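# Stamp the form's colored field, then return the stamp

## Task

Press the stamp flat onto the colored field of the form, pushing it fully down, so that one clean print results: no smear, no double print, and nothing printed on the form outside the field. Afterwards put the stamp back upright on the mat at its original spot, resting there on its own without the robot holding it, then release it and move the grippers away.

## Robot and tools

Robot: two arms, left_arm and right_arm, each with a parallel gripper and a wrist fisheye camera (cam_left_wrist, cam_right_wrist, each 504x504). The names are arm labels, not image sides.

Frame: one shared world frame. Origin sits on the table surface midway between the arms, +x points out across the table, +z points up, and left_arm is on the +y side. Positions are in metres, orientations are quaternions in w,x,y,z order, velocities in m/s and rad/s. The reported hand position can be somewhat wrong, worse when the arm reaches far.

Gripper geometry: fingers point along the gripper's own +z; they open and close along its y. end_effector_position is the spot between the pads when shut. Fingertips stick out about 33 mm past that point when closed and about 9 mm when fully open; closing pushes the tips roughly 24 mm further from the arm, so keep that clearance over a surface.

Tool execute_actions: argument actions is a list holding zero or one item, plus optional pictures (true/false; images come by default). Empty list: just report the state. An action item has rows (1 to 15 rows) and steps (1 to 15, default 15); each step lasts 1/30 s, each row is used for one step, and the final row repeats to fill the remaining steps. A wait item has only steps (up to 300), counted from the previous result, and sends nothing new. A refused call commands nothing.

Row layout: exactly 18 numbers, always covering both arms. First 9 are left_arm, next 9 right_arm. Per arm: six absolute joint target angles in radians (waist, shoulder, elbow, forearm roll, wrist pitch, wrist roll, same order as Joint positions prints), then gripper position, force_limit, speed, each scaled in [-1, 1]. Joint ranges: waist, shoulder, forearm roll, wrist pitch, wrist roll -6.283 to 6.283; elbow -2.792 to 2.792. A target more than 0.010 rad beyond a range end, and beyond the joint's latest reported angle, gets the call refused. True ends may differ by up to 0.010 rad; a target past the true end is clipped there, and the result may say "joint sent to its limit" (possibly about an earlier, still-running action). No such message does not prove more room exists.

Gripper numbers: position +1 = fully open (140 mm), about -0.8 = pads touching, -1 = squeeze until blocked. force_limit on parts up to 40 mm wide: about 14 N at -1, 60 N at 0, 107 N at +1. speed of pad gap: about 30 mm/s at -1, 140 at 0, 250 at +1. To keep a gripper unchanged, resend its previous three numbers (0 is a real command). To grip, send -1 and confirm object_status 2. To raise grip force while status is 2, set the higher force_limit and nudge position (e.g. -1 to -0.98); a change of at least 0.01 counts as new.

Motion: joint target speeds are capped at 2.09 rad/s (waist, shoulder), 3.14 (elbow), 3.93 (wrist joints), with 0.3 s to accelerate; joints of one arm are slowed so they arrive together. Each step the target is held within a lead of the measured angle (0.456 rad waist/shoulder, 0.683 elbow, 0.854 the three wrist joints), and if the targets would move the gripper over 70 mm from where it is, they are pulled back proportionally. Between calls the arms keep heading for the last row sent until they all nearly stop or a step is HELD; then only a fresh action moves them on. Fingers in motion keep moving.

Result lines: a state line per arm with gripper pose and velocities; Joint positions and Joint velocities, one block per arm; object_status (0 moving, 1 blocked while opening, 2 blocked while closing, 3 reached target or pads met; a thin part may still be held); position_measured in counts, 3 fully open, 230 pads met, not linear in mm. "joint command not followed" means a clearance check altered or blocked joint targets; the rest of the row still ran. HELD marks steps where the row was partly or wholly not sent. Flange force is the controller's estimate of outside force on the gripper, noisy (worst after sudden stops), includes held weight; "no reading" means unavailable. MOTOR HOT warns of heating under load; OVER-TEMPERATURE FAULT means brakes are set until cooled.

Faults: an arm halts for 10 s and drops the rest of the call if a joint's contact torque reaches its load limit (waist 309, shoulder 309, elbow 145, forearm roll 40.9, wrist pitch 40.9, wrist roll 40.9 N m, held weight included) or any outside force on it reaches 144 N; it then yields to the contact.

Tool zoom_image: camera (cam_left_wrist or cam_right_wrist) and region [x0, y0, x1, y1] in pixels of that camera's latest image, origin top-left, at most 504 by 504; gives an enlarged view.

Cameras: fisheye; calibration in OpenCV form (K, zero distortion, theta_max_deg=79.406, T_world_to_cam). Wrist camera poses follow from joint readings and carry errors of about 0.5% focal, 1.5 px centre, 0.5 degrees and 2.5 mm.

Tool finished_scene: argument scene (integer, 1 or 2), the current scene number.

Avoid: knocking or placing anything off the table, dropping or slipping the stamp, sliding the stamp while it touches paper, stamping twice, arms touching or pushing each other, slams and very hard pushes. Leave the stamp released and the grippers clear before finishing.

Each tool is called after ">>>" as name(argument=value, ...) on one line, values as JSON.

## Session

>>> execute_actions(actions=[])

Scene clock: 0.00 s of 4800.00 s.
left_arm: end_effector_position=(+0.7068, +0.6889, +0.3220) position_measured=3 object_status=3 end_effector_quat_wxyz=(+0.000, +0.995, +0.104, -0.000) end_effector_velocity=(-0.000, -0.000, +0.001) end_effector_angular_velocity=(-0.000, -0.001, +0.000) | right_arm: end_effector_position=(+0.6159, -0.2509, +0.1529) position_measured=3 object_status=3 end_effector_quat_wxyz=(-0.150, +0.646, -0.318, +0.678) end_effector_velocity=(+0.000, +0.001, +0.001) end_effector_angular_velocity=(+0.001, -0.001, +0.001)
Joint positions: left_arm=[-0.052  0.163  1.605 -0.001  1.374  1.518] | right_arm=[ 0.845  0.471  2.407 -2.196  1.376 -1.109]
Joint velocities: left_arm=[ 0.    -0.001  0.    -0.    -0.     0.   ] | right_arm=[ 0.001 -0.001 -0.001 -0.     0.    -0.   ]
Flange force (N, the push that the arm receives, along the gripper's own x y z axes): no reading

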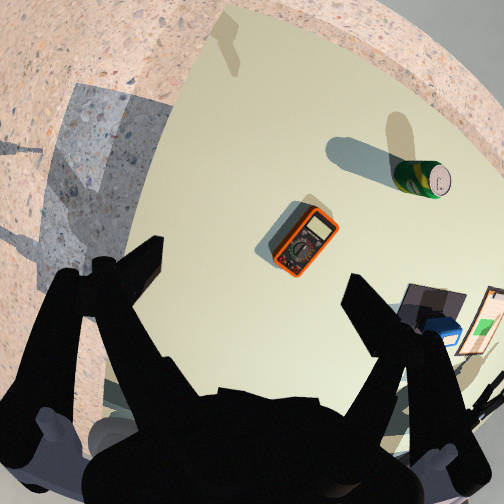

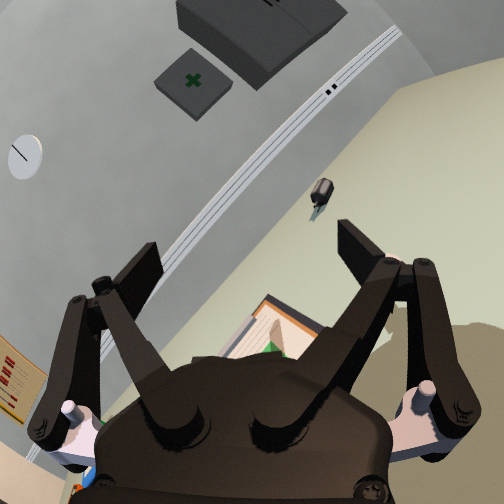

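>>> zoom_image(camera="cam_left_wrist", region=[380, 260, 504, 384])

>>> zoom_image(camera="cam_right_wrist", region=[200, 270, 350, 380])

Region (380, 260, 504, 384) of cam_left_wrist's 504x504 image, scaled by 4.065, with more detail than that image has.

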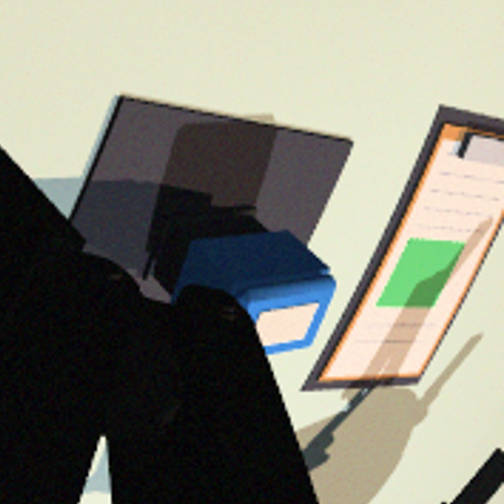

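Region (200, 270, 350, 380) of cam_right_wrist's 504x504 image, scaled by 3.360, with more detail than that image has; it fills the top 370 rows of this view, and the rest is white.

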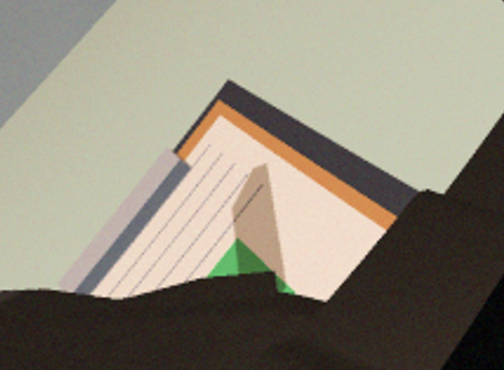

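>>> execute_actions(actions=[{"rows": [[-0.87,0.21,1.625,0,1.306,0.70,1,0,0, 0.2,0.3,2.407,-2.196,1.376,-1.109,1,0,0]], "steps": 15}], pictures=false)

>>> execute_actions(actions=[{"steps": 30}])

Scene clock: 60.50 s of 4800.00 s.
left_arm: end_effector_position=(+0.7260, +0.4595, +0.2986) position_measured=3 object_status=3 end_effector_quat_wxyz=(+0.000, +0.987, +0.161, +0.000) end_effector_velocity=(-0.061, -0.547, -0.037) end_effector_angular_velocity=(+0.001, +0.002, -0.129) | right_arm: end_effector_position=(+0.6488, -0.4809, +0.2158) position_measured=3 object_status=3 end_effector_quat_wxyz=(-0.060, +0.547, -0.434, +0.713) end_effector_velocity=(-0.023, -0.554, +0.123) end_effector_angular_velocity=(+0.065, -0.186, -0.827)
Joint positions: left_arm=[-0.403  0.19   1.616 -0.001  1.335  1.052] | right_arm=[ 0.497  0.371  2.407 -2.196  1.376 -1.109]
Joint velocities: left_arm=[-0.831  0.042  0.018  0.001 -0.058 -0.702] | right_arm=[-0.826 -0.196  0.     0.    -0.     0.001]
Flange force (N, the push that the arm receives, along the gripper's own x y z axes): left_arm=[0.8 -1.8 1.1] | right_arm=[7.1 5.2 4.0]
Steps of this call (steps 1 to 1800: nothing new was sent; steps 1801 to 1815: all 15 steps of this action). Readings (joint positions | what the end effector reports):
1801: left_arm=[-0.052 0.163 1.605 -0.001 1.374 1.517] | right_arm=[0.845 0.471 2.407 -2.196 1.376 -1.109] | left_arm position_measured=3 object_status=3 | right_arm position_measured=3 object_status=3
1802: left_arm=[-0.058 0.163 1.605 -0.001 1.373 1.505] | right_arm=[0.839 0.468 2.407 -2.196 1.376 -1.109] | left_arm position_measured=3 object_status=3 | right_arm position_measured=3 object_status=3
1804: left_arm=[-0.094 0.167 1.607 -0.001 1.367 1.441] | right_arm=[0.803 0.455 2.407 -2.196 1.376 -1.109] | left_arm position_measured=3 object_status=3 | right_arm position_measured=3 object_status=3
1808: left_arm=[-0.207 0.177 1.611 -0.001 1.353 1.265] | right_arm=[0.692 0.419 2.407 -2.196 1.376 -1.109] | left_arm position_measured=3 object_status=3 | right_arm position_measured=3 object_status=3
1815: the state above

Scene clock: 61.50 s of 4800.00 s.
left_arm: end_effector_position=(+0.6203, +0.1701, +0.2803) position_measured=3 object_status=3 end_effector_quat_wxyz=(+0.000, +0.995, +0.104, +0.000) end_effector_velocity=(-0.001, -0.000, -0.001) end_effector_angular_velocity=(+0.001, +0.000, -0.001) | right_arm: end_effector_position=(+0.6096, -0.6755, +0.2598) position_measured=3 object_status=3 end_effector_quat_wxyz=(+0.028, +0.451, -0.513, +0.730) end_effector_velocity=(+0.000, +0.000, -0.000) end_effector_angular_velocity=(-0.000, +0.001, +0.000)
Joint positions: left_arm=[-0.87   0.21   1.625  0.     1.306  0.7  ] | right_arm=[ 0.2    0.3    2.407 -2.196  1.376 -1.109]
Joint velocities: left_arm=[-0.001  0.     0.001  0.    -0.     0.   ] | right_arm=[ 0.     0.001  0.    -0.     0.    -0.   ]
Flange force (N, the push that the arm receives, along the gripper's own x y z axes): left_arm=[0.9 -3.6 0.1] | right_arm=[10.7 4.9 4.9]
Steps of this call (steps 1 to 30: the robot went on to your last target). Readings (joint positions | what the end effector reports):
1: left_arm=[-0.431 0.191 1.617 -0.001 1.333 1.029] | right_arm=[0.469 0.364 2.407 -2.196 1.376 -1.109] | left_arm position_measured=3 object_status=3 | right_arm position_measured=3 object_status=3
2: left_arm=[-0.459 0.192 1.617 -0.001 1.331 1.008] | right_arm=[0.441 0.357 2.407 -2.196 1.376 -1.109] | left_arm position_measured=3 object_status=3 | right_arm position_measured=3 object_status=3
4: left_arm=[-0.515 0.195 1.618 -0.000 1.328 0.966] | right_arm=[0.386 0.344 2.407 -2.196 1.376 -1.109] | left_arm position_measured=3 object_status=3 | right_arm position_measured=3 object_status=3
8: left_arm=[-0.627 0.199 1.621 -0.000 1.321 0.882] | right_arm=[0.274 0.318 2.407 -2.196 1.376 -1.109] | left_arm position_measured=3 object_status=3 | right_arm position_measured=3 object_status=3
30: the state above
camera_calibration (this result's frames):
cam_left_wrist: T_world_to_cam=[[0.378752, -0.925169, -0.0246943, -0.0608661], [-0.882838, -0.369173, 0.29036, 0.547233], [-0.277749, -0.0881735, -0.956599, 0.635201], [0, 0, 0, 1]] pos_world=[0.682597, 0.20172, 0.447234]
cam_right_wrist: T_world_to_cam=[[-0.432283, -0.402564, -0.806892, 0.198456], [0.342144, 0.754682, -0.559815, 0.444051], [0.834308, -0.518071, -0.188501, -0.616306], [0, 0, 0, 1]] pos_world=[0.448049, -0.574516, 0.292545]

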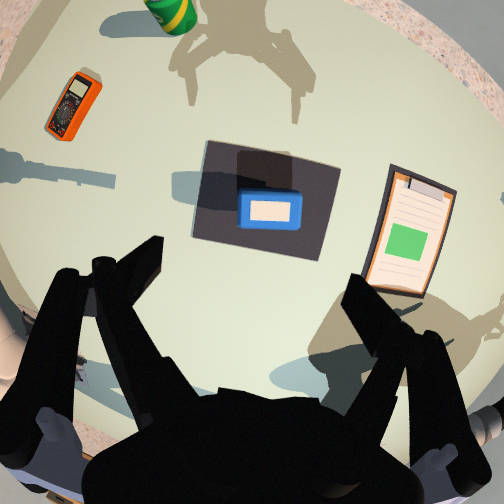

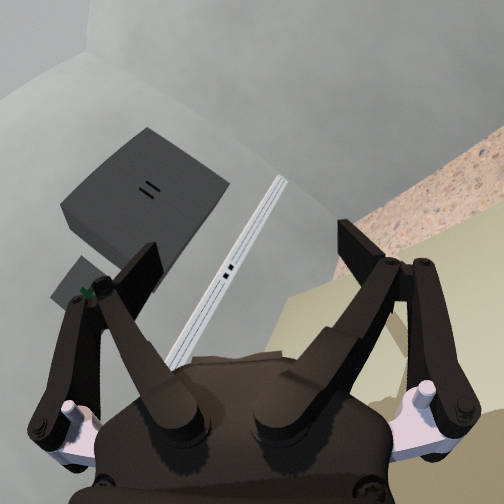

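>>> zoom_image(camera="cam_left_wrist", region=[180, 130, 360, 280])

>>> zoom_image(camera="cam_left_wrist", region=[340, 150, 480, 310])

Region (180, 130, 360, 280) of cam_left_wrist's 504x504 image, scaled by 2.800, with more detail than that image has.

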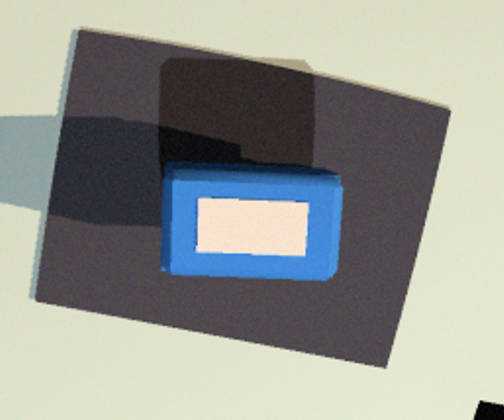

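Region (340, 150, 480, 310) of cam_left_wrist's 504x504 image, scaled by 3.150, with more detail than that image has; it fills the left 441 columns of this view, and the rest is white.

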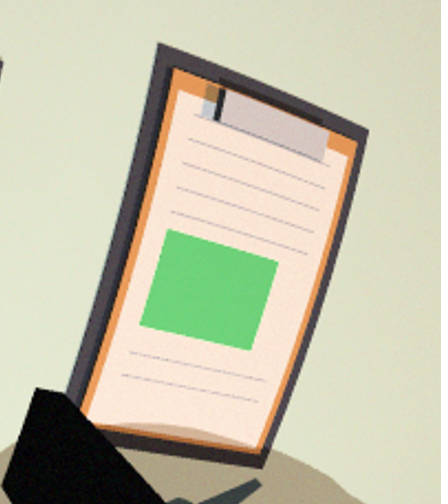

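>>> execute_actions(actions=[{"rows": [[-0.8607,0.3075,1.7283,0,1.1057,0.5466,0.7,0,0, 0.2,0.3,2.407,-2.196,1.376,-1.109,1,0,0]], "steps": 15}], pictures=false)

>>> execute_actions(actions=[{"steps": 10}])

Scene clock: 122.00 s of 4800.00 s.
left_arm: end_effector_position=(+0.6383, +0.1640, +0.1601) position_measured=41 object_status=3 end_effector_quat_wxyz=(-0.000, +0.983, +0.185, -0.000) end_effector_velocity=(+0.000, -0.000, +0.001) end_effector_angular_velocity=(-0.001, -0.001, +0.001) | right_arm: end_effector_position=(+0.6096, -0.6755, +0.2598) position_measured=3 object_status=3 end_effector_quat_wxyz=(+0.028, +0.451, -0.513, +0.730) end_effector_velocity=(+0.000, +0.000, +0.001) end_effector_angular_velocity=(+0.000, -0.002, +0.000)
Joint positions: left_arm=[-0.861  0.308  1.728 -0.     1.106  0.547] | right_arm=[ 0.2    0.3    2.407 -2.196  1.376 -1.109]
Joint velocities: left_arm=[ 0.    -0.001 -0.    -0.    -0.    -0.   ] | right_arm=[ 0.    -0.001 -0.001 -0.    -0.    -0.   ]
Flange force (N, the push that the arm receives, along the gripper's own x y z axes): left_arm=[1.0 -2.4 -0.1] | right_arm=[7.5 5.6 2.9]
Steps of this call (steps 1 to 15: the robot went on to your last target; steps 16 to 1800: nothing new was sent; steps 1801 to 1815: all 15 steps of this action). Readings (joint positions | what the end effector reports):
1801: left_arm=[-0.870 0.210 1.625 -0.000 1.305 0.699] | right_arm=[0.200 0.300 2.407 -2.196 1.376 -1.109] | left_arm position_measured=3 object_status=0 | right_arm position_measured=3 object_status=3
1802: left_arm=[-0.870 0.215 1.630 -0.000 1.293 0.690] | right_arm=[0.200 0.300 2.407 -2.196 1.376 -1.109] | left_arm position_measured=8 object_status=0 | right_arm position_measured=3 object_status=3
1804: left_arm=[-0.867 0.245 1.663 -0.000 1.230 0.642] | right_arm=[0.200 0.300 2.407 -2.196 1.376 -1.109] | left_arm position_measured=24 object_status=0 | right_arm position_measured=3 object_status=3
1808: left_arm=[-0.861 0.305 1.726 -0.000 1.112 0.551] | right_arm=[0.200 0.300 2.407 -2.196 1.376 -1.109] | left_arm position_measured=41 object_status=0 | right_arm position_measured=3 object_status=3
1815: the state above

Scene clock: 122.33 s of 4800.00 s.
left_arm: end_effector_position=(+0.6383, +0.1641, +0.1602) position_measured=41 object_status=3 end_effector_quat_wxyz=(+0.000, +0.983, +0.185, +0.000) end_effector_velocity=(-0.000, +0.000, -0.001) end_effector_angular_velocity=(+0.001, +0.002, +0.000) | right_arm: end_effector_position=(+0.6096, -0.6755, +0.2598) position_measured=3 object_status=3 end_effector_quat_wxyz=(+0.028, +0.451, -0.513, +0.730) end_effector_velocity=(-0.001, -0.000, -0.001) end_effector_angular_velocity=(+0.000, +0.001, -0.001)
Joint positions: left_arm=[-0.861  0.308  1.728 -0.     1.106  0.547] | right_arm=[ 0.2    0.3    2.407 -2.196  1.376 -1.109]
Joint velocities: left_arm=[ 0.     0.002  0.    -0.     0.     0.   ] | right_arm=[-0.    -0.     0.002  0.    -0.     0.   ]
Flange force (N, the push that the arm receives, along the gripper's own x y z axes): left_arm=[1.9 -2.3 0.5] | right_arm=[5.9 7.3 5.0]
Steps of this call (steps 1 to 10: the robot went on to your last target). Readings (joint positions | what the end effector reports):
1: left_arm=[-0.861 0.308 1.728 -0.000 1.106 0.547] | right_arm=[0.200 0.300 2.407 -2.196 1.376 -1.109] | left_arm position_measured=41 object_status=3 | right_arm position_measured=3 object_status=3
2: left_arm=[-0.861 0.308 1.728 -0.000 1.106 0.547] | right_arm=[0.200 0.300 2.407 -2.196 1.376 -1.109] | left_arm position_measured=41 object_status=3 | right_arm position_measured=3 object_status=3
4: left_arm=[-0.861 0.308 1.728 -0.000 1.106 0.547] | right_arm=[0.200 0.300 2.407 -2.196 1.376 -1.109] | left_arm position_measured=41 object_status=3 | right_arm position_measured=3 object_status=3
8: left_arm=[-0.861 0.308 1.728 -0.000 1.106 0.547] | right_arm=[0.200 0.300 2.407 -2.196 1.376 -1.109] | left_arm position_measured=41 object_status=3 | right_arm position_measured=3 object_status=3
10: the state above
camera_calibration (this result's frames):
cam_left_wrist: T_world_to_cam=[[0.523535, -0.851636, -0.0250268, -0.180686], [-0.811296, -0.507277, 0.290636, 0.572725], [-0.260211, -0.131854, -0.956506, 0.520732], [0, 0, 0, 1]] pos_world=[0.694745, 0.205312, 0.327107]
cam_right_wrist: T_world_to_cam=[[-0.432266, -0.402587, -0.806889, 0.198439], [0.342155, 0.754665, -0.55983, 0.444043], [0.834311, -0.518077, -0.188469, -0.616318], [0, 0, 0, 1]] pos_world=[0.448048, -0.574515, 0.29255]

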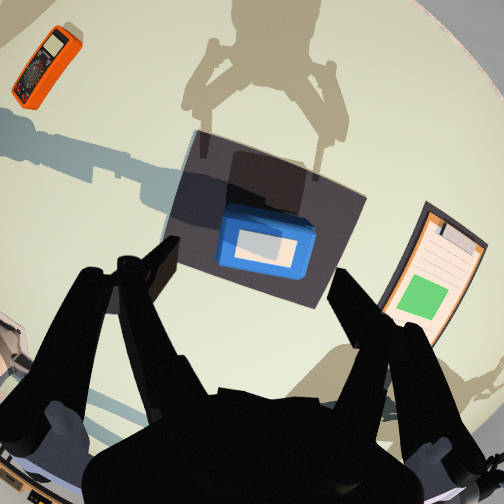

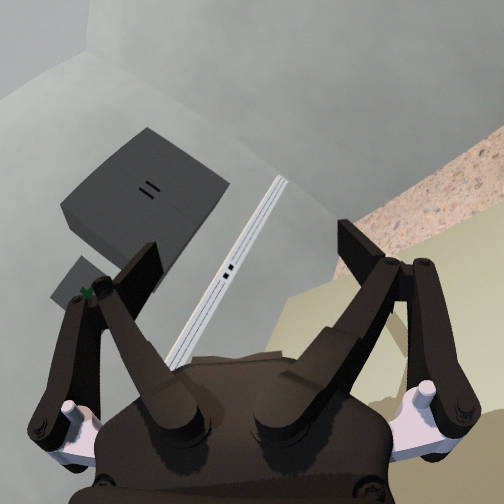

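>>> zoom_image(camera="cam_left_wrist", region=[150, 170, 370, 320])

Region (150, 170, 370, 320) of cam_left_wrist's 504x504 image, scaled by 2.291, with more detail than that image has; it fills the top 344 rows of this view, and the rest is white.

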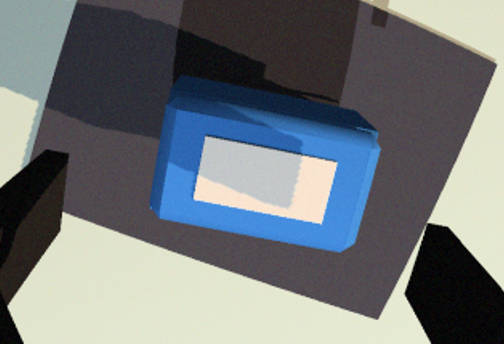

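>>> execute_actions(actions=[{"rows": [[-0.8630,0.3435,1.7490,0,1.0491,0.5444,0.7,0,0, 0.2,0.3,2.407,-2.196,1.376,-1.109,1,0,0]], "steps": 15}])

Scene clock: 182.83 s of 4800.00 s.
left_arm: end_effector_position=(+0.6423, +0.1591, +0.1251) position_measured=41 object_status=3 end_effector_quat_wxyz=(-0.000, +0.983, +0.185, -0.000) end_effector_velocity=(+0.000, -0.000, +0.001) end_effector_angular_velocity=(-0.001, -0.002, +0.000) | right_arm: end_effector_position=(+0.6096, -0.6755, +0.2598) position_measured=3 object_status=3 end_effector_quat_wxyz=(+0.028, +0.451, -0.513, +0.730) end_effector_velocity=(+0.000, -0.000, +0.001) end_effector_angular_velocity=(+0.000, -0.002, -0.001)
Joint positions: left_arm=[-0.863  0.344  1.749  0.     1.049  0.544] | right_arm=[ 0.2    0.3    2.407 -2.196  1.376 -1.109]
Joint velocities: left_arm=[-0.    -0.001 -0.001  0.    -0.    -0.001] | right_arm=[-0.001 -0.001 -0.001  0.    -0.    -0.   ]
Flange force (N, the push that the arm receives, along the gripper's own x y z axes): left_arm=[1.0 -3.2 -0.8] | right_arm=[8.2 3.7 3.5]
Steps of this call (steps 1 to 15: the robot went on to your last target; steps 16 to 1800: nothing new was sent; steps 1801 to 1815: all 15 steps of this action). Readings (joint positions | what the end effector reports):
1801: left_arm=[-0.861 0.308 1.728 0.000 1.105 0.547] | right_arm=[0.200 0.300 2.407 -2.196 1.376 -1.109] | left_arm position_measured=41 object_status=3 | right_arm position_measured=3 object_status=3
1802: left_arm=[-0.861 0.313 1.731 0.000 1.095 0.546] | right_arm=[0.200 0.300 2.407 -2.196 1.376 -1.109] | left_arm position_measured=41 object_status=3 | right_arm position_measured=3 object_status=3
1804: left_arm=[-0.862 0.338 1.746 0.000 1.057 0.545] | right_arm=[0.200 0.300 2.407 -2.196 1.376 -1.109] | left_arm position_measured=41 object_status=3 | right_arm position_measured=3 object_status=3
1808: left_arm=[-0.863 0.344 1.749 0.000 1.049 0.544] | right_arm=[0.200 0.300 2.407 -2.196 1.376 -1.109] | left_arm position_measured=41 object_status=3 | right_arm position_measured=3 object_status=3
1815: the state above
camera_calibration (this result's frames):
cam_left_wrist: T_world_to_cam=[[0.523453, -0.851681, -0.025212, -0.187806], [-0.811302, -0.507241, 0.290681, 0.583587], [-0.260356, -0.131703, -0.956488, 0.487587], [0, 0, 0, 1]] pos_world=[0.69872, 0.200285, 0.291999]
cam_right_wrist: T_world_to_cam=[[-0.432267, -0.402587, -0.806889, 0.198439], [0.342156, 0.754665, -0.55983, 0.444043], [0.834311, -0.518077, -0.188469, -0.616318], [0, 0, 0, 1]] pos_world=[0.448048, -0.574515, 0.29255]

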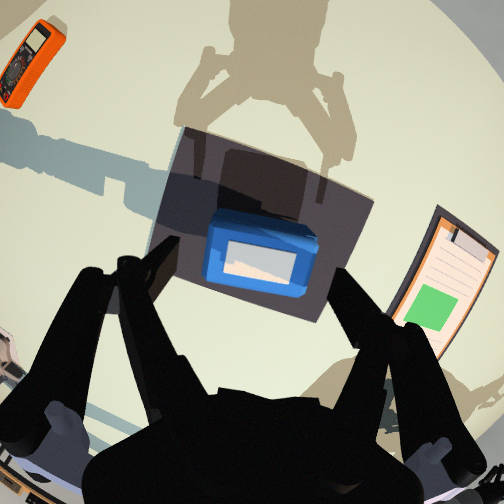

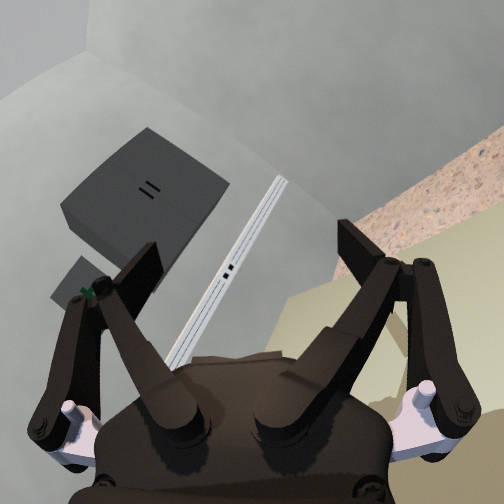

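>>> zoom_image(camera="cam_left_wrist", region=[150, 180, 370, 330])

Region (150, 180, 370, 330) of cam_left_wrist's 504x504 image, scaled by 2.291, with more detail than that image has; it fills the top 344 rows of this view, and the rest is white.

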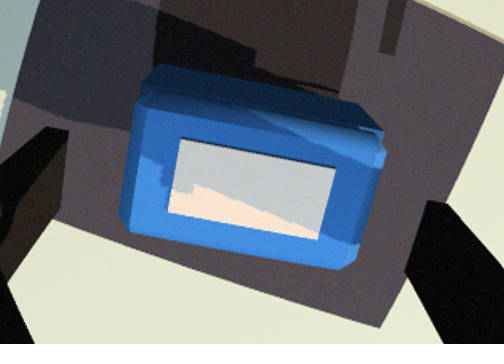

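>>> execute_actions(actions=[{"rows": [[-0.8645,0.3823,1.7807,0,0.9786,0.5428,0.7,0,0, 0.2,0.3,2.407,-2.196,1.376,-1.109,1,0,0]], "steps": 12}])

Scene clock: 211.57 s of 4800.00 s.
left_arm: end_effector_position=(+0.6429, +0.1571, +0.0830) position_measured=41 object_status=3 end_effector_quat_wxyz=(-0.000, +0.983, +0.185, -0.000) end_effector_velocity=(+0.001, -0.000, +0.001) end_effector_angular_velocity=(-0.001, -0.003, +0.000) | right_arm: end_effector_position=(+0.6096, -0.6755, +0.2598) position_measured=3 object_status=3 end_effector_quat_wxyz=(+0.028, +0.451, -0.513, +0.730) end_effector_velocity=(+0.001, -0.001, +0.002) end_effector_angular_velocity=(-0.000, -0.003, -0.001)
Joint positions: left_arm=[-0.865  0.382  1.781 -0.     0.979  0.543] | right_arm=[ 0.2    0.3    2.407 -2.196  1.376 -1.109]
Joint velocities: left_arm=[ 0.    -0.001 -0.002  0.001 -0.    -0.001] | right_arm=[-0.001 -0.001 -0.002  0.    -0.    -0.001]
Flange force (N, the push that the arm receives, along the gripper's own x y z axes): left_arm=[-0.8 -5.1 -1.6] | right_arm=[8.3 8.5 4.7]
Steps of this call (steps 1 to 15: the robot went on to your last target; steps 16 to 850: nothing new was sent; steps 851 to 862: all 12 steps of this action). Readings (joint positions | what the end effector reports):
851: left_arm=[-0.863 0.344 1.749 0.000 1.048 0.544] | right_arm=[0.200 0.300 2.407 -2.196 1.376 -1.109] | left_arm position_measured=41 object_status=3 | right_arm position_measured=3 object_status=3
852: left_arm=[-0.863 0.349 1.753 -0.000 1.037 0.544] | right_arm=[0.200 0.300 2.407 -2.196 1.376 -1.109] | left_arm position_measured=41 object_status=3 | right_arm position_measured=3 object_status=3
854: left_arm=[-0.864 0.375 1.776 -0.000 0.991 0.543] | right_arm=[0.200 0.300 2.407 -2.196 1.376 -1.109] | left_arm position_measured=41 object_status=3 | right_arm position_measured=3 object_status=3
858: left_arm=[-0.865 0.383 1.781 -0.000 0.979 0.543] | right_arm=[0.200 0.300 2.407 -2.196 1.376 -1.109] | left_arm position_measured=41 object_status=3 | right_arm position_measured=3 object_status=3
862: the state above
camera_calibration (this result's frames):
cam_left_wrist: T_world_to_cam=[[0.5235, -0.851649, -0.0253165, -0.190852], [-0.811223, -0.507295, 0.290808, 0.595294], [-0.26051, -0.131701, -0.956446, 0.447362], [0, 0, 0, 1]] pos_world=[0.699369, 0.198369, 0.249929]
cam_right_wrist: T_world_to_cam=[[-0.432266, -0.402587, -0.806889, 0.198439], [0.342156, 0.754665, -0.55983, 0.444043], [0.834311, -0.518077, -0.188469, -0.616318], [0, 0, 0, 1]] pos_world=[0.448048, -0.574515, 0.29255]

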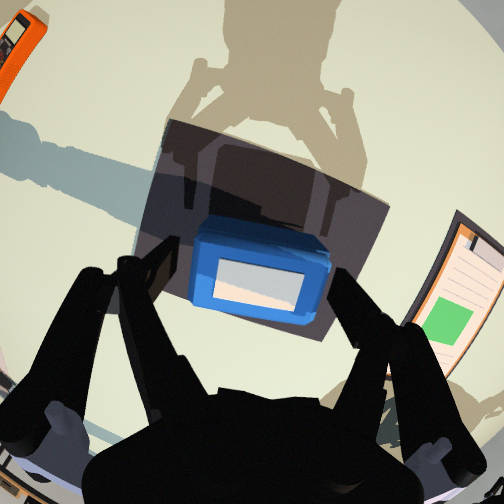

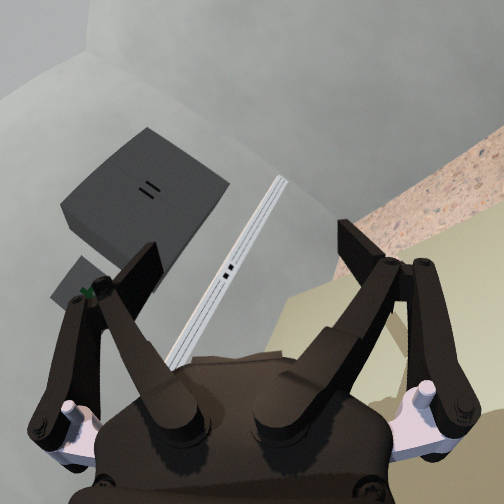

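>>> execute_actions(actions=[{"rows": [[-0.8645,0.3823,1.7807,0,0.9786,0.5428,-1,0.6,-0.3, 0.2,0.3,2.407,-2.196,1.376,-1.109,1,0,0]], "steps": 15}])

Scene clock: 218.93 s of 4800.00 s.
left_arm: end_effector_position=(+0.6430, +0.1572, +0.0832) position_measured=104 object_status=0 end_effector_quat_wxyz=(+0.000, +0.983, +0.185, +0.000) end_effector_velocity=(+0.000, -0.000, +0.001) end_effector_angular_velocity=(-0.001, -0.001, +0.000) | right_arm: end_effector_position=(+0.6096, -0.6755, +0.2598) position_measured=3 object_status=3 end_effector_quat_wxyz=(+0.028, +0.451, -0.513, +0.730) end_effector_velocity=(+0.000, +0.000, -0.001) end_effector_angular_velocity=(-0.001, +0.002, +0.000)
Joint positions: left_arm=[-0.864  0.382  1.781  0.     0.979  0.543] | right_arm=[ 0.2    0.3    2.407 -2.196  1.376 -1.109]
Joint velocities: left_arm=[ 0.    -0.001 -0.    -0.     0.     0.   ] | right_arm=[ 0.     0.001  0.    -0.    -0.    -0.001]
Flange force (N, the push that the arm receives, along the gripper's own x y z axes): left_arm=[-0.1 -5.2 -5.3] | right_arm=[3.0 8.6 5.7]
Steps of this call (steps 1 to 15: the robot went on to your last target; steps 16 to 206: nothing new was sent; steps 207 to 221: all 15 steps of this action). Readings (joint positions | what the end effector reports):
207: left_arm=[-0.864 0.382 1.781 0.000 0.979 0.543] | right_arm=[0.200 0.300 2.407 -2.196 1.376 -1.109] | left_arm position_measured=41 object_status=0 | right_arm position_measured=3 object_status=3
208: left_arm=[-0.864 0.382 1.781 0.000 0.979 0.543] | right_arm=[0.200 0.300 2.407 -2.196 1.376 -1.109] | left_arm position_measured=45 object_status=0 | right_arm position_measured=3 object_status=3
210: left_arm=[-0.864 0.382 1.781 0.000 0.979 0.543] | right_arm=[0.200 0.300 2.407 -2.196 1.376 -1.109] | left_arm position_measured=56 object_status=0 | right_arm position_measured=3 object_status=3
214: left_arm=[-0.864 0.382 1.781 0.000 0.979 0.543] | right_arm=[0.200 0.300 2.407 -2.196 1.376 -1.109] | left_arm position_measured=79 object_status=0 | right_arm position_measured=3 object_status=3
221: the state above
camera_calibration (this result's frames):
cam_left_wrist: T_world_to_cam=[[0.523532, -0.851639, -0.0250035, -0.190948], [-0.81131, -0.507272, 0.290605, 0.595415], [-0.260175, -0.131856, -0.956516, 0.447405], [0, 0, 0, 1]] pos_world=[0.699437, 0.198412, 0.250145]
cam_right_wrist: T_world_to_cam=[[-0.432267, -0.402586, -0.806889, 0.19844], [0.342156, 0.754665, -0.55983, 0.444043], [0.834311, -0.518077, -0.188469, -0.616318], [0, 0, 0, 1]] pos_world=[0.448048, -0.574515, 0.29255]

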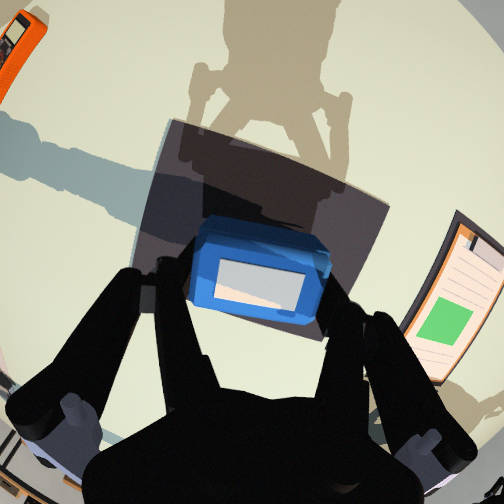

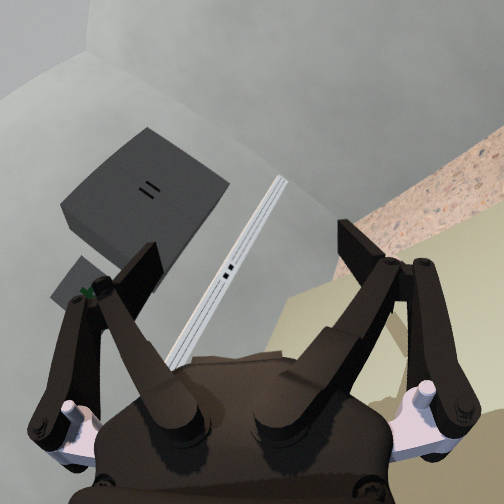

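>>> execute_actions(actions=[{"steps": 5}])

Scene clock: 220.70 s of 4800.00 s.
left_arm: end_effector_position=(+0.6430, +0.1572, +0.0832) position_measured=104 object_status=2 end_effector_quat_wxyz=(+0.000, +0.983, +0.185, +0.000) end_effector_velocity=(+0.001, +0.000, -0.001) end_effector_angular_velocity=(+0.001, +0.001, -0.000) | right_arm: end_effector_position=(+0.6096, -0.6755, +0.2598) position_measured=3 object_status=3 end_effector_quat_wxyz=(+0.028, +0.451, -0.513, +0.730) end_effector_velocity=(-0.000, +0.000, +0.001) end_effector_angular_velocity=(-0.000, -0.001, +0.001)
Joint positions: left_arm=[-0.864  0.382  1.781  0.     0.979  0.543] | right_arm=[ 0.2    0.3    2.407 -2.196  1.376 -1.109]
Joint velocities: left_arm=[ 0.     0.002 -0.001  0.001  0.     0.   ] | right_arm=[ 0.    -0.002  0.    -0.     0.    -0.   ]
Flange force (N, the push that the arm receives, along the gripper's own x y z axes): left_arm=[0.3 -5.0 -4.7] | right_arm=[6.4 8.0 4.8]
Steps of this call (steps 1 to 15: the robot went on to your last target; steps 16 to 53: nothing new was sent). Readings (joint positions | what the end effector reports):
1: left_arm=[-0.864 0.382 1.781 0.000 0.979 0.543] | right_arm=[0.200 0.300 2.407 -2.196 1.376 -1.109] | left_arm position_measured=104 object_status=0 | right_arm position_measured=3 object_status=3
2: left_arm=[-0.864 0.382 1.781 0.000 0.979 0.543] | right_arm=[0.200 0.300 2.407 -2.196 1.376 -1.109] | left_arm position_measured=104 object_status=0 | right_arm position_measured=3 object_status=3
4: left_arm=[-0.864 0.382 1.781 0.000 0.979 0.543] | right_arm=[0.200 0.300 2.407 -2.196 1.376 -1.109] | left_arm position_measured=104 object_status=2 | right_arm position_measured=3 object_status=3
8: left_arm=[-0.864 0.382 1.781 0.000 0.979 0.543] | right_arm=[0.200 0.300 2.407 -2.196 1.376 -1.109] | left_arm position_measured=104 object_status=2 | right_arm position_measured=3 object_status=3
53: the state above
All arms were judged still, so your last target was given up. Only a new action makes them travel on or press farther. Fingers that are still opening or closing keep moving.
camera_calibration (this result's frames):
cam_left_wrist: T_world_to_cam=[[0.523532, -0.851639, -0.0250036, -0.190947], [-0.81131, -0.507272, 0.290605, 0.595415], [-0.260174, -0.131856, -0.956516, 0.447405], [0, 0, 0, 1]] pos_world=[0.699437, 0.198412, 0.250145]
cam_right_wrist: T_world_to_cam=[[-0.432267, -0.402587, -0.806889, 0.198439], [0.342156, 0.754665, -0.55983, 0.444043], [0.834311, -0.518077, -0.188469, -0.616318], [0, 0, 0, 1]] pos_world=[0.448048, -0.574515, 0.29255]

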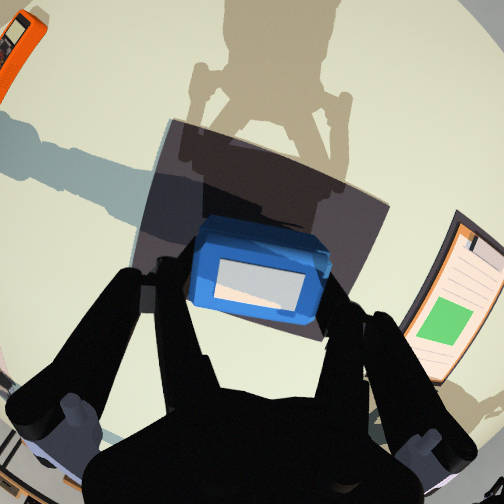

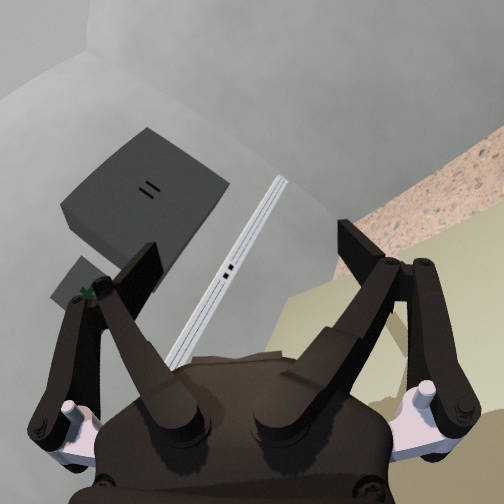

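>>> execute_actions(actions=[{"rows": [[-0.8645,0.3459,1.7456,0,1.0501,0.5428,-1,0.6,-0.3, 0.2,0.3,2.407,-2.196,1.376,-1.109,1,0,0],[-0.8645,0.3459,1.7456,0,1.0501,0.5428,-1,0.6,-0.3, 0.2,0.3,2.407,-2.196,1.376,-1.109,1,0,0],[-0.8645,0.3459,1.7456,0,1.0501,0.5428,-1,0.6,-0.3, 0.2,0.3,2.407,-2.196,1.376,-1.109,1,0,0],[-0.8645,0.3459,1.7456,0,1.0501,0.5428,-1,0.6,-0.3, 0.2,0.3,2.407,-2.196,1.376,-1.109,1,0,0],[-0.8645,0.3459,1.7456,0,1.0501,0.5428,-1,0.6,-0.3, 0.2,0.3,2.407,-2.196,1.376,-1.109,1,0,0],[-0.8645,0.3459,1.7456,0,1.0501,0.5428,-1,0.6,-0.3, 0.2,0.3,2.407,-2.196,1.376,-1.109,1,0,0],[-0.8645,0.3459,1.7456,0,1.0501,0.5428,-1,0.6,-0.3, 0.2,0.3,2.407,-2.196,1.376,-1.109,1,0,0],[-1.0775,0.6677,1.2340,0,1.2399,0.4958,-1,0.6,-0.3, 0.2,0.3,2.407,-2.196,1.376,-1.109,1,0,0]], "steps": 15}], pictures=false)

>>> execute_actions(actions=[{"steps": 20}])

Scene clock: 260.63 s of 4800.00 s.
left_arm: end_effector_position=(+0.6760, +0.0452, +0.1314) position_measured=104 object_status=2 end_effector_quat_wxyz=(+0.000, +0.988, +0.151, +0.000) end_effector_velocity=(+0.114, -0.582, +0.006) end_effector_angular_velocity=(+0.001, +0.003, -0.347) | right_arm: end_effector_position=(+0.6096, -0.6755, +0.2598) position_measured=3 object_status=3 end_effector_quat_wxyz=(+0.028, +0.451, -0.513, +0.730) end_effector_velocity=(-0.001, -0.000, -0.001) end_effector_angular_velocity=(-0.001, +0.003, -0.001)
Joint positions: left_arm=[-0.951  0.476  1.537 -0.     1.127  0.524] | right_arm=[ 0.2    0.3    2.407 -2.196  1.376 -1.109]
Joint velocities: left_arm=[-0.444  0.672 -1.061 -0.001  0.392 -0.097] | right_arm=[-0.     0.     0.002  0.    -0.    -0.001]
Flange force (N, the push that the arm receives, along the gripper's own x y z axes): left_arm=[3.4 -1.5 0.8] | right_arm=[2.3 6.3 3.9]
Steps of this call (steps 1 to 1183: nothing new was sent; steps 1184 to 1198: all 15 steps of this action). Readings (joint positions | what the end effector reports):
1184: left_arm=[-0.865 0.382 1.780 -0.000 0.980 0.543] | right_arm=[0.200 0.300 2.407 -2.196 1.376 -1.109] | left_arm position_measured=104 object_status=2 | right_arm position_measured=3 object_status=3
1185: left_arm=[-0.865 0.377 1.776 -0.000 0.991 0.543] | right_arm=[0.200 0.300 2.407 -2.196 1.376 -1.109] | left_arm position_measured=104 object_status=2 | right_arm position_measured=3 object_status=3
1187: left_arm=[-0.865 0.353 1.751 -0.000 1.038 0.543] | right_arm=[0.200 0.300 2.407 -2.196 1.376 -1.109] | left_arm position_measured=104 object_status=2 | right_arm position_measured=3 object_status=3
1191: left_arm=[-0.865 0.346 1.745 -0.000 1.050 0.543] | right_arm=[0.200 0.300 2.407 -2.196 1.376 -1.109] | left_arm position_measured=104 object_status=2 | right_arm position_measured=3 object_status=3
1198: the state above

Scene clock: 261.30 s of 4800.00 s.
left_arm: end_effector_position=(+0.6865, -0.1209, +0.1251) position_measured=104 object_status=2 end_effector_quat_wxyz=(-0.000, +0.995, +0.103, -0.000) end_effector_velocity=(+0.000, +0.000, +0.001) end_effector_angular_velocity=(-0.000, -0.001, -0.000) | right_arm: end_effector_position=(+0.6096, -0.6755, +0.2598) position_measured=3 object_status=3 end_effector_quat_wxyz=(+0.028, +0.451, -0.513, +0.730) end_effector_velocity=(-0.000, -0.001, -0.000) end_effector_angular_velocity=(-0.001, +0.001, -0.001)
Joint positions: left_arm=[-1.078  0.668  1.234 -0.     1.24   0.496] | right_arm=[ 0.2    0.3    2.407 -2.196  1.376 -1.109]
Joint velocities: left_arm=[ 0.    -0.001  0.     0.    -0.     0.001] | right_arm=[-0.001 -0.     0.    -0.     0.    -0.001]
Flange force (N, the push that the arm receives, along the gripper's own x y z axes): left_arm=[-1.0 -5.6 0.5] | right_arm=[3.7 9.0 2.6]
Steps of this call (steps 1 to 20: the robot went on to your last target). Readings (joint positions | what the end effector reports):
1: left_arm=[-0.966 0.499 1.501 -0.000 1.141 0.520] | right_arm=[0.200 0.300 2.407 -2.196 1.376 -1.109] | left_arm position_measured=104 object_status=2 | right_arm position_measured=3 object_status=3
2: left_arm=[-0.981 0.522 1.465 -0.000 1.154 0.517] | right_arm=[0.200 0.300 2.407 -2.196 1.376 -1.109] | left_arm position_measured=104 object_status=2 | right_arm position_measured=3 object_status=3
4: left_arm=[-1.011 0.567 1.393 -0.000 1.181 0.510] | right_arm=[0.200 0.300 2.407 -2.196 1.376 -1.109] | left_arm position_measured=104 object_status=2 | right_arm position_measured=3 object_status=3
8: left_arm=[-1.068 0.653 1.258 -0.000 1.231 0.498] | right_arm=[0.200 0.300 2.407 -2.196 1.376 -1.109] | left_arm position_measured=104 object_status=2 | right_arm position_measured=3 object_status=3
20: the state above
camera_calibration (this result's frames):
cam_left_wrist: T_world_to_cam=[[0.375592, -0.926442, -0.0252208, -0.356878], [-0.883932, -0.366272, 0.290704, 0.544349], [-0.278558, -0.0868927, -0.956481, 0.480126], [0, 0, 0, 1]] pos_world=[0.748951, -0.0895276, 0.291986]
cam_right_wrist: T_world_to_cam=[[-0.432267, -0.402587, -0.806889, 0.198439], [0.342156, 0.754665, -0.55983, 0.444043], [0.834311, -0.518077, -0.188469, -0.616318], [0, 0, 0, 1]] pos_world=[0.448048, -0.574515, 0.29255]

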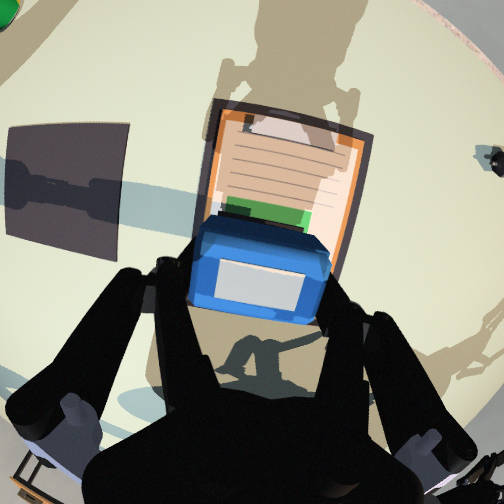

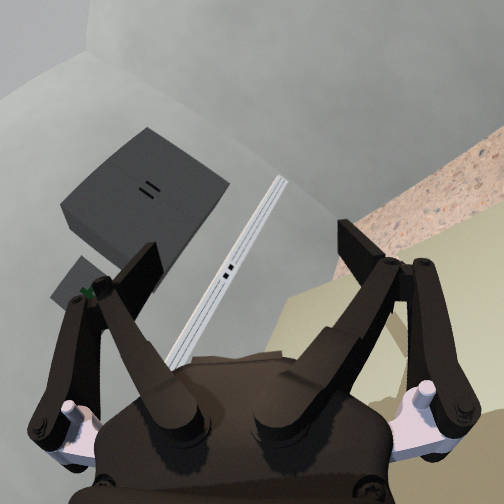

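>>> zoom_image(camera="cam_left_wrist", region=[180, 170, 350, 330])

Region (180, 170, 350, 330) of cam_left_wrist's 504x504 image, scaled by 2.965, with more detail than that image has; it fills the top 474 rows of this view, and the rest is white.

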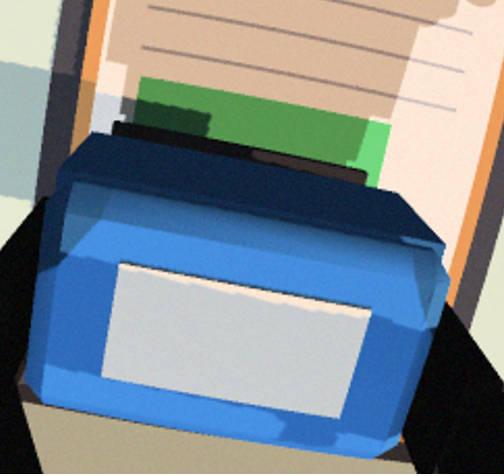

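>>> execute_actions(actions=[{"rows": [[-1.0764,0.6948,1.2249,0,1.2219,0.4939,-1,0.6,-0.3, 0.2,0.3,2.407,-2.196,1.376,-1.109,1,0,0]], "steps": 12}])

>>> zoom_image(camera="cam_left_wrist", region=[180, 170, 350, 330])

Scene clock: 321.70 s of 4800.00 s.
left_arm: end_effector_position=(+0.6936, -0.1276, +0.1051) position_measured=104 object_status=2 end_effector_quat_wxyz=(-0.000, +0.995, +0.104, +0.000) end_effector_velocity=(+0.000, +0.000, -0.001) end_effector_angular_velocity=(+0.001, +0.000, -0.000) | right_arm: end_effector_position=(+0.6096, -0.6755, +0.2598) position_measured=3 object_status=3 end_effector_quat_wxyz=(+0.028, +0.451, -0.513, +0.730) end_effector_velocity=(-0.001, +0.000, -0.000) end_effector_angular_velocity=(+0.001, +0.000, +0.000)
Joint positions: left_arm=[-1.076  0.695  1.225  0.     1.222  0.494] | right_arm=[ 0.2    0.3    2.407 -2.196  1.376 -1.109]
Joint velocities: left_arm=[ 0.     0.001 -0.     0.    -0.     0.   ] | right_arm=[ 0.    -0.     0.001 -0.     0.     0.001]
Flange force (N, the push that the arm receives, along the gripper's own x y z axes): left_arm=[-2.2 -6.7 0.7] | right_arm=[6.5 7.5 3.6]
Steps of this call (steps 1 to 15: the robot went on to your last target; steps 16 to 1800: nothing new was sent; steps 1801 to 1812: all 12 steps of this action). Readings (joint positions | what the end effector reports):
1801: left_arm=[-1.077 0.668 1.234 0.000 1.240 0.496] | right_arm=[0.200 0.300 2.407 -2.196 1.376 -1.109] | left_arm position_measured=104 object_status=2 | right_arm position_measured=3 object_status=3
1802: left_arm=[-1.077 0.673 1.232 0.000 1.236 0.495] | right_arm=[0.200 0.300 2.407 -2.196 1.376 -1.109] | left_arm position_measured=104 object_status=2 | right_arm position_measured=3 object_status=3
1804: left_arm=[-1.077 0.693 1.226 0.000 1.223 0.494] | right_arm=[0.200 0.300 2.407 -2.196 1.376 -1.109] | left_arm position_measured=104 object_status=2 | right_arm position_measured=3 object_status=3
1808: left_arm=[-1.076 0.695 1.225 0.000 1.222 0.494] | right_arm=[0.200 0.300 2.407 -2.196 1.376 -1.109] | left_arm position_measured=104 object_status=2 | right_arm position_measured=3 object_status=3
1812: the state above
camera_calibration (this result's frames):
cam_left_wrist: T_world_to_cam=[[0.37835, -0.925324, -0.0250594, -0.368128], [-0.882917, -0.368877, 0.290496, 0.552975], [-0.278047, -0.0877837, -0.956548, 0.461983], [0, 0, 0, 1]] pos_world=[0.755964, -0.0961028, 0.272047]
cam_right_wrist: T_world_to_cam=[[-0.432266, -0.402587, -0.806889, 0.198439], [0.342155, 0.754666, -0.55983, 0.444043], [0.834311, -0.518077, -0.188469, -0.616318], [0, 0, 0, 1]] pos_world=[0.448048, -0.574515, 0.29255]

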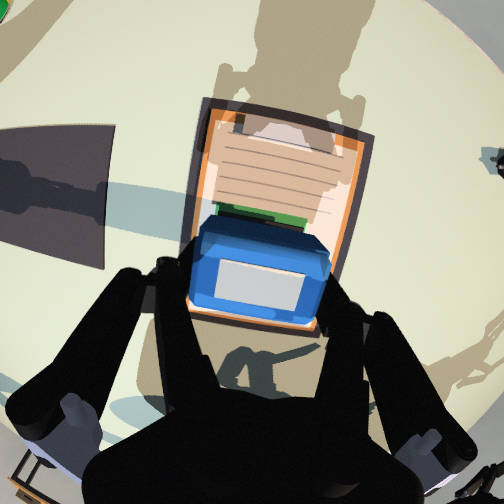

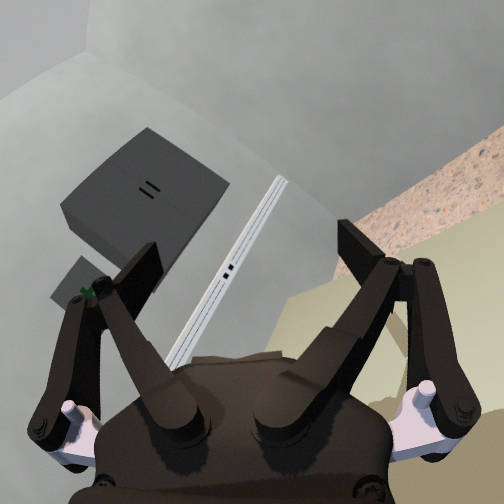

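Region (180, 170, 350, 330) of cam_left_wrist's 504x504 image, scaled by 2.965, with more detail than that image has; it fills the top 474 rows of this view, and the rest is white.

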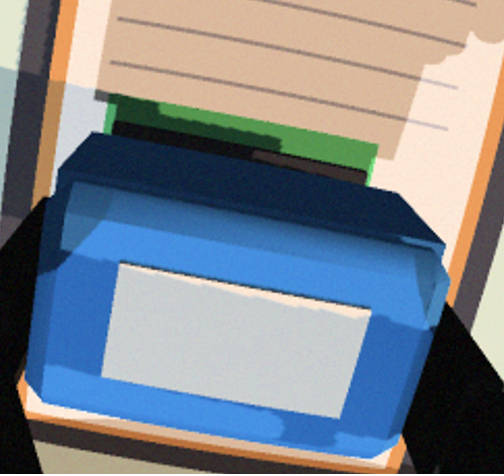

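>>> execute_actions(actions=[{"rows": [[-1.0764,0.6966,1.2274,0,1.2176,0.4939,-1,0.6,-0.3, 0.2,0.3,2.407,-2.196,1.376,-1.109,1,0,0],[-1.0764,0.6984,1.2300,0,1.2132,0.4939,-1,0.6,-0.3, 0.2,0.3,2.407,-2.196,1.376,-1.109,1,0,0],[-1.0764,0.7002,1.2326,0,1.2088,0.4939,-1,0.6,-0.3, 0.2,0.3,2.407,-2.196,1.376,-1.109,1,0,0],[-1.0764,0.7014,1.2343,0,1.2059,0.4939,-1,0.6,-0.3, 0.2,0.3,2.407,-2.196,1.376,-1.109,1,0,0],[-1.0764,0.7026,1.2359,0,1.2031,0.4939,-1,0.6,-0.3, 0.2,0.3,2.407,-2.196,1.376,-1.109,1,0,0],[-1.0764,0.7032,1.2368,0,1.2016,0.4939,-1,0.6,-0.3, 0.2,0.3,2.407,-2.196,1.376,-1.109,1,0,0],[-1.0764,0.7038,1.2376,0,1.2002,0.4939,-1,0.6,-0.3, 0.2,0.3,2.407,-2.196,1.376,-1.109,1,0,0],[-1.0764,0.7045,1.2384,0,1.1987,0.4939,-1,0.6,-0.3, 0.2,0.3,2.407,-2.196,1.376,-1.109,1,0,0]], "steps": 13}], pictures=false)

Scene clock: 365.20 s of 4800.00 s.
left_arm: end_effector_position=(+0.6935, -0.1276, +0.0892) position_measured=104 object_status=2 end_effector_quat_wxyz=(+0.000, +0.995, +0.104, +0.000) end_effector_velocity=(-0.000, -0.000, +0.001) end_effector_angular_velocity=(-0.002, +0.000, +0.000) | right_arm: end_effector_position=(+0.6096, -0.6755, +0.2598) position_measured=3 object_status=3 end_effector_quat_wxyz=(+0.028, +0.451, -0.513, +0.730) end_effector_velocity=(+0.000, -0.000, -0.000) end_effector_angular_velocity=(-0.000, +0.000, -0.000)
Joint positions: left_arm=[-1.076  0.704  1.238 -0.     1.199  0.494] | right_arm=[ 0.2    0.3    2.407 -2.196  1.376 -1.109]
Joint velocities: left_arm=[-0.    -0.001  0.    -0.001 -0.     0.   ] | right_arm=[-0.     0.001 -0.001  0.     0.    -0.001]
Flange force (N, the push that the arm receives, along the gripper's own x y z axes): left_arm=[-2.2 -6.7 -0.8] | right_arm=[10.0 5.0 1.7]
Steps of this call (steps 1 to 15: the robot went on to your last target; steps 16 to 1292: nothing new was sent; steps 1293 to 1305: all 13 steps of this action). Readings (joint positions | what the end effector reports):
1293: left_arm=[-1.076 0.695 1.225 -0.000 1.221 0.494] | right_arm=[0.200 0.300 2.407 -2.196 1.376 -1.109] | left_arm position_measured=104 object_status=2 | right_arm position_measured=3 object_status=3
1294: left_arm=[-1.076 0.696 1.227 -0.000 1.218 0.494] | right_arm=[0.200 0.300 2.407 -2.196 1.376 -1.109] | left_arm position_measured=104 object_status=2 | right_arm position_measured=3 object_status=3
1296: left_arm=[-1.076 0.699 1.232 -0.000 1.209 0.494] | right_arm=[0.200 0.300 2.407 -2.196 1.376 -1.109] | left_arm position_measured=104 object_status=2 | right_arm position_measured=3 object_status=3
1300: left_arm=[-1.076 0.704 1.238 -0.000 1.200 0.494] | right_arm=[0.200 0.300 2.407 -2.196 1.376 -1.109] | left_arm position_measured=104 object_status=2 | right_arm position_measured=3 object_status=3
1305: the state above


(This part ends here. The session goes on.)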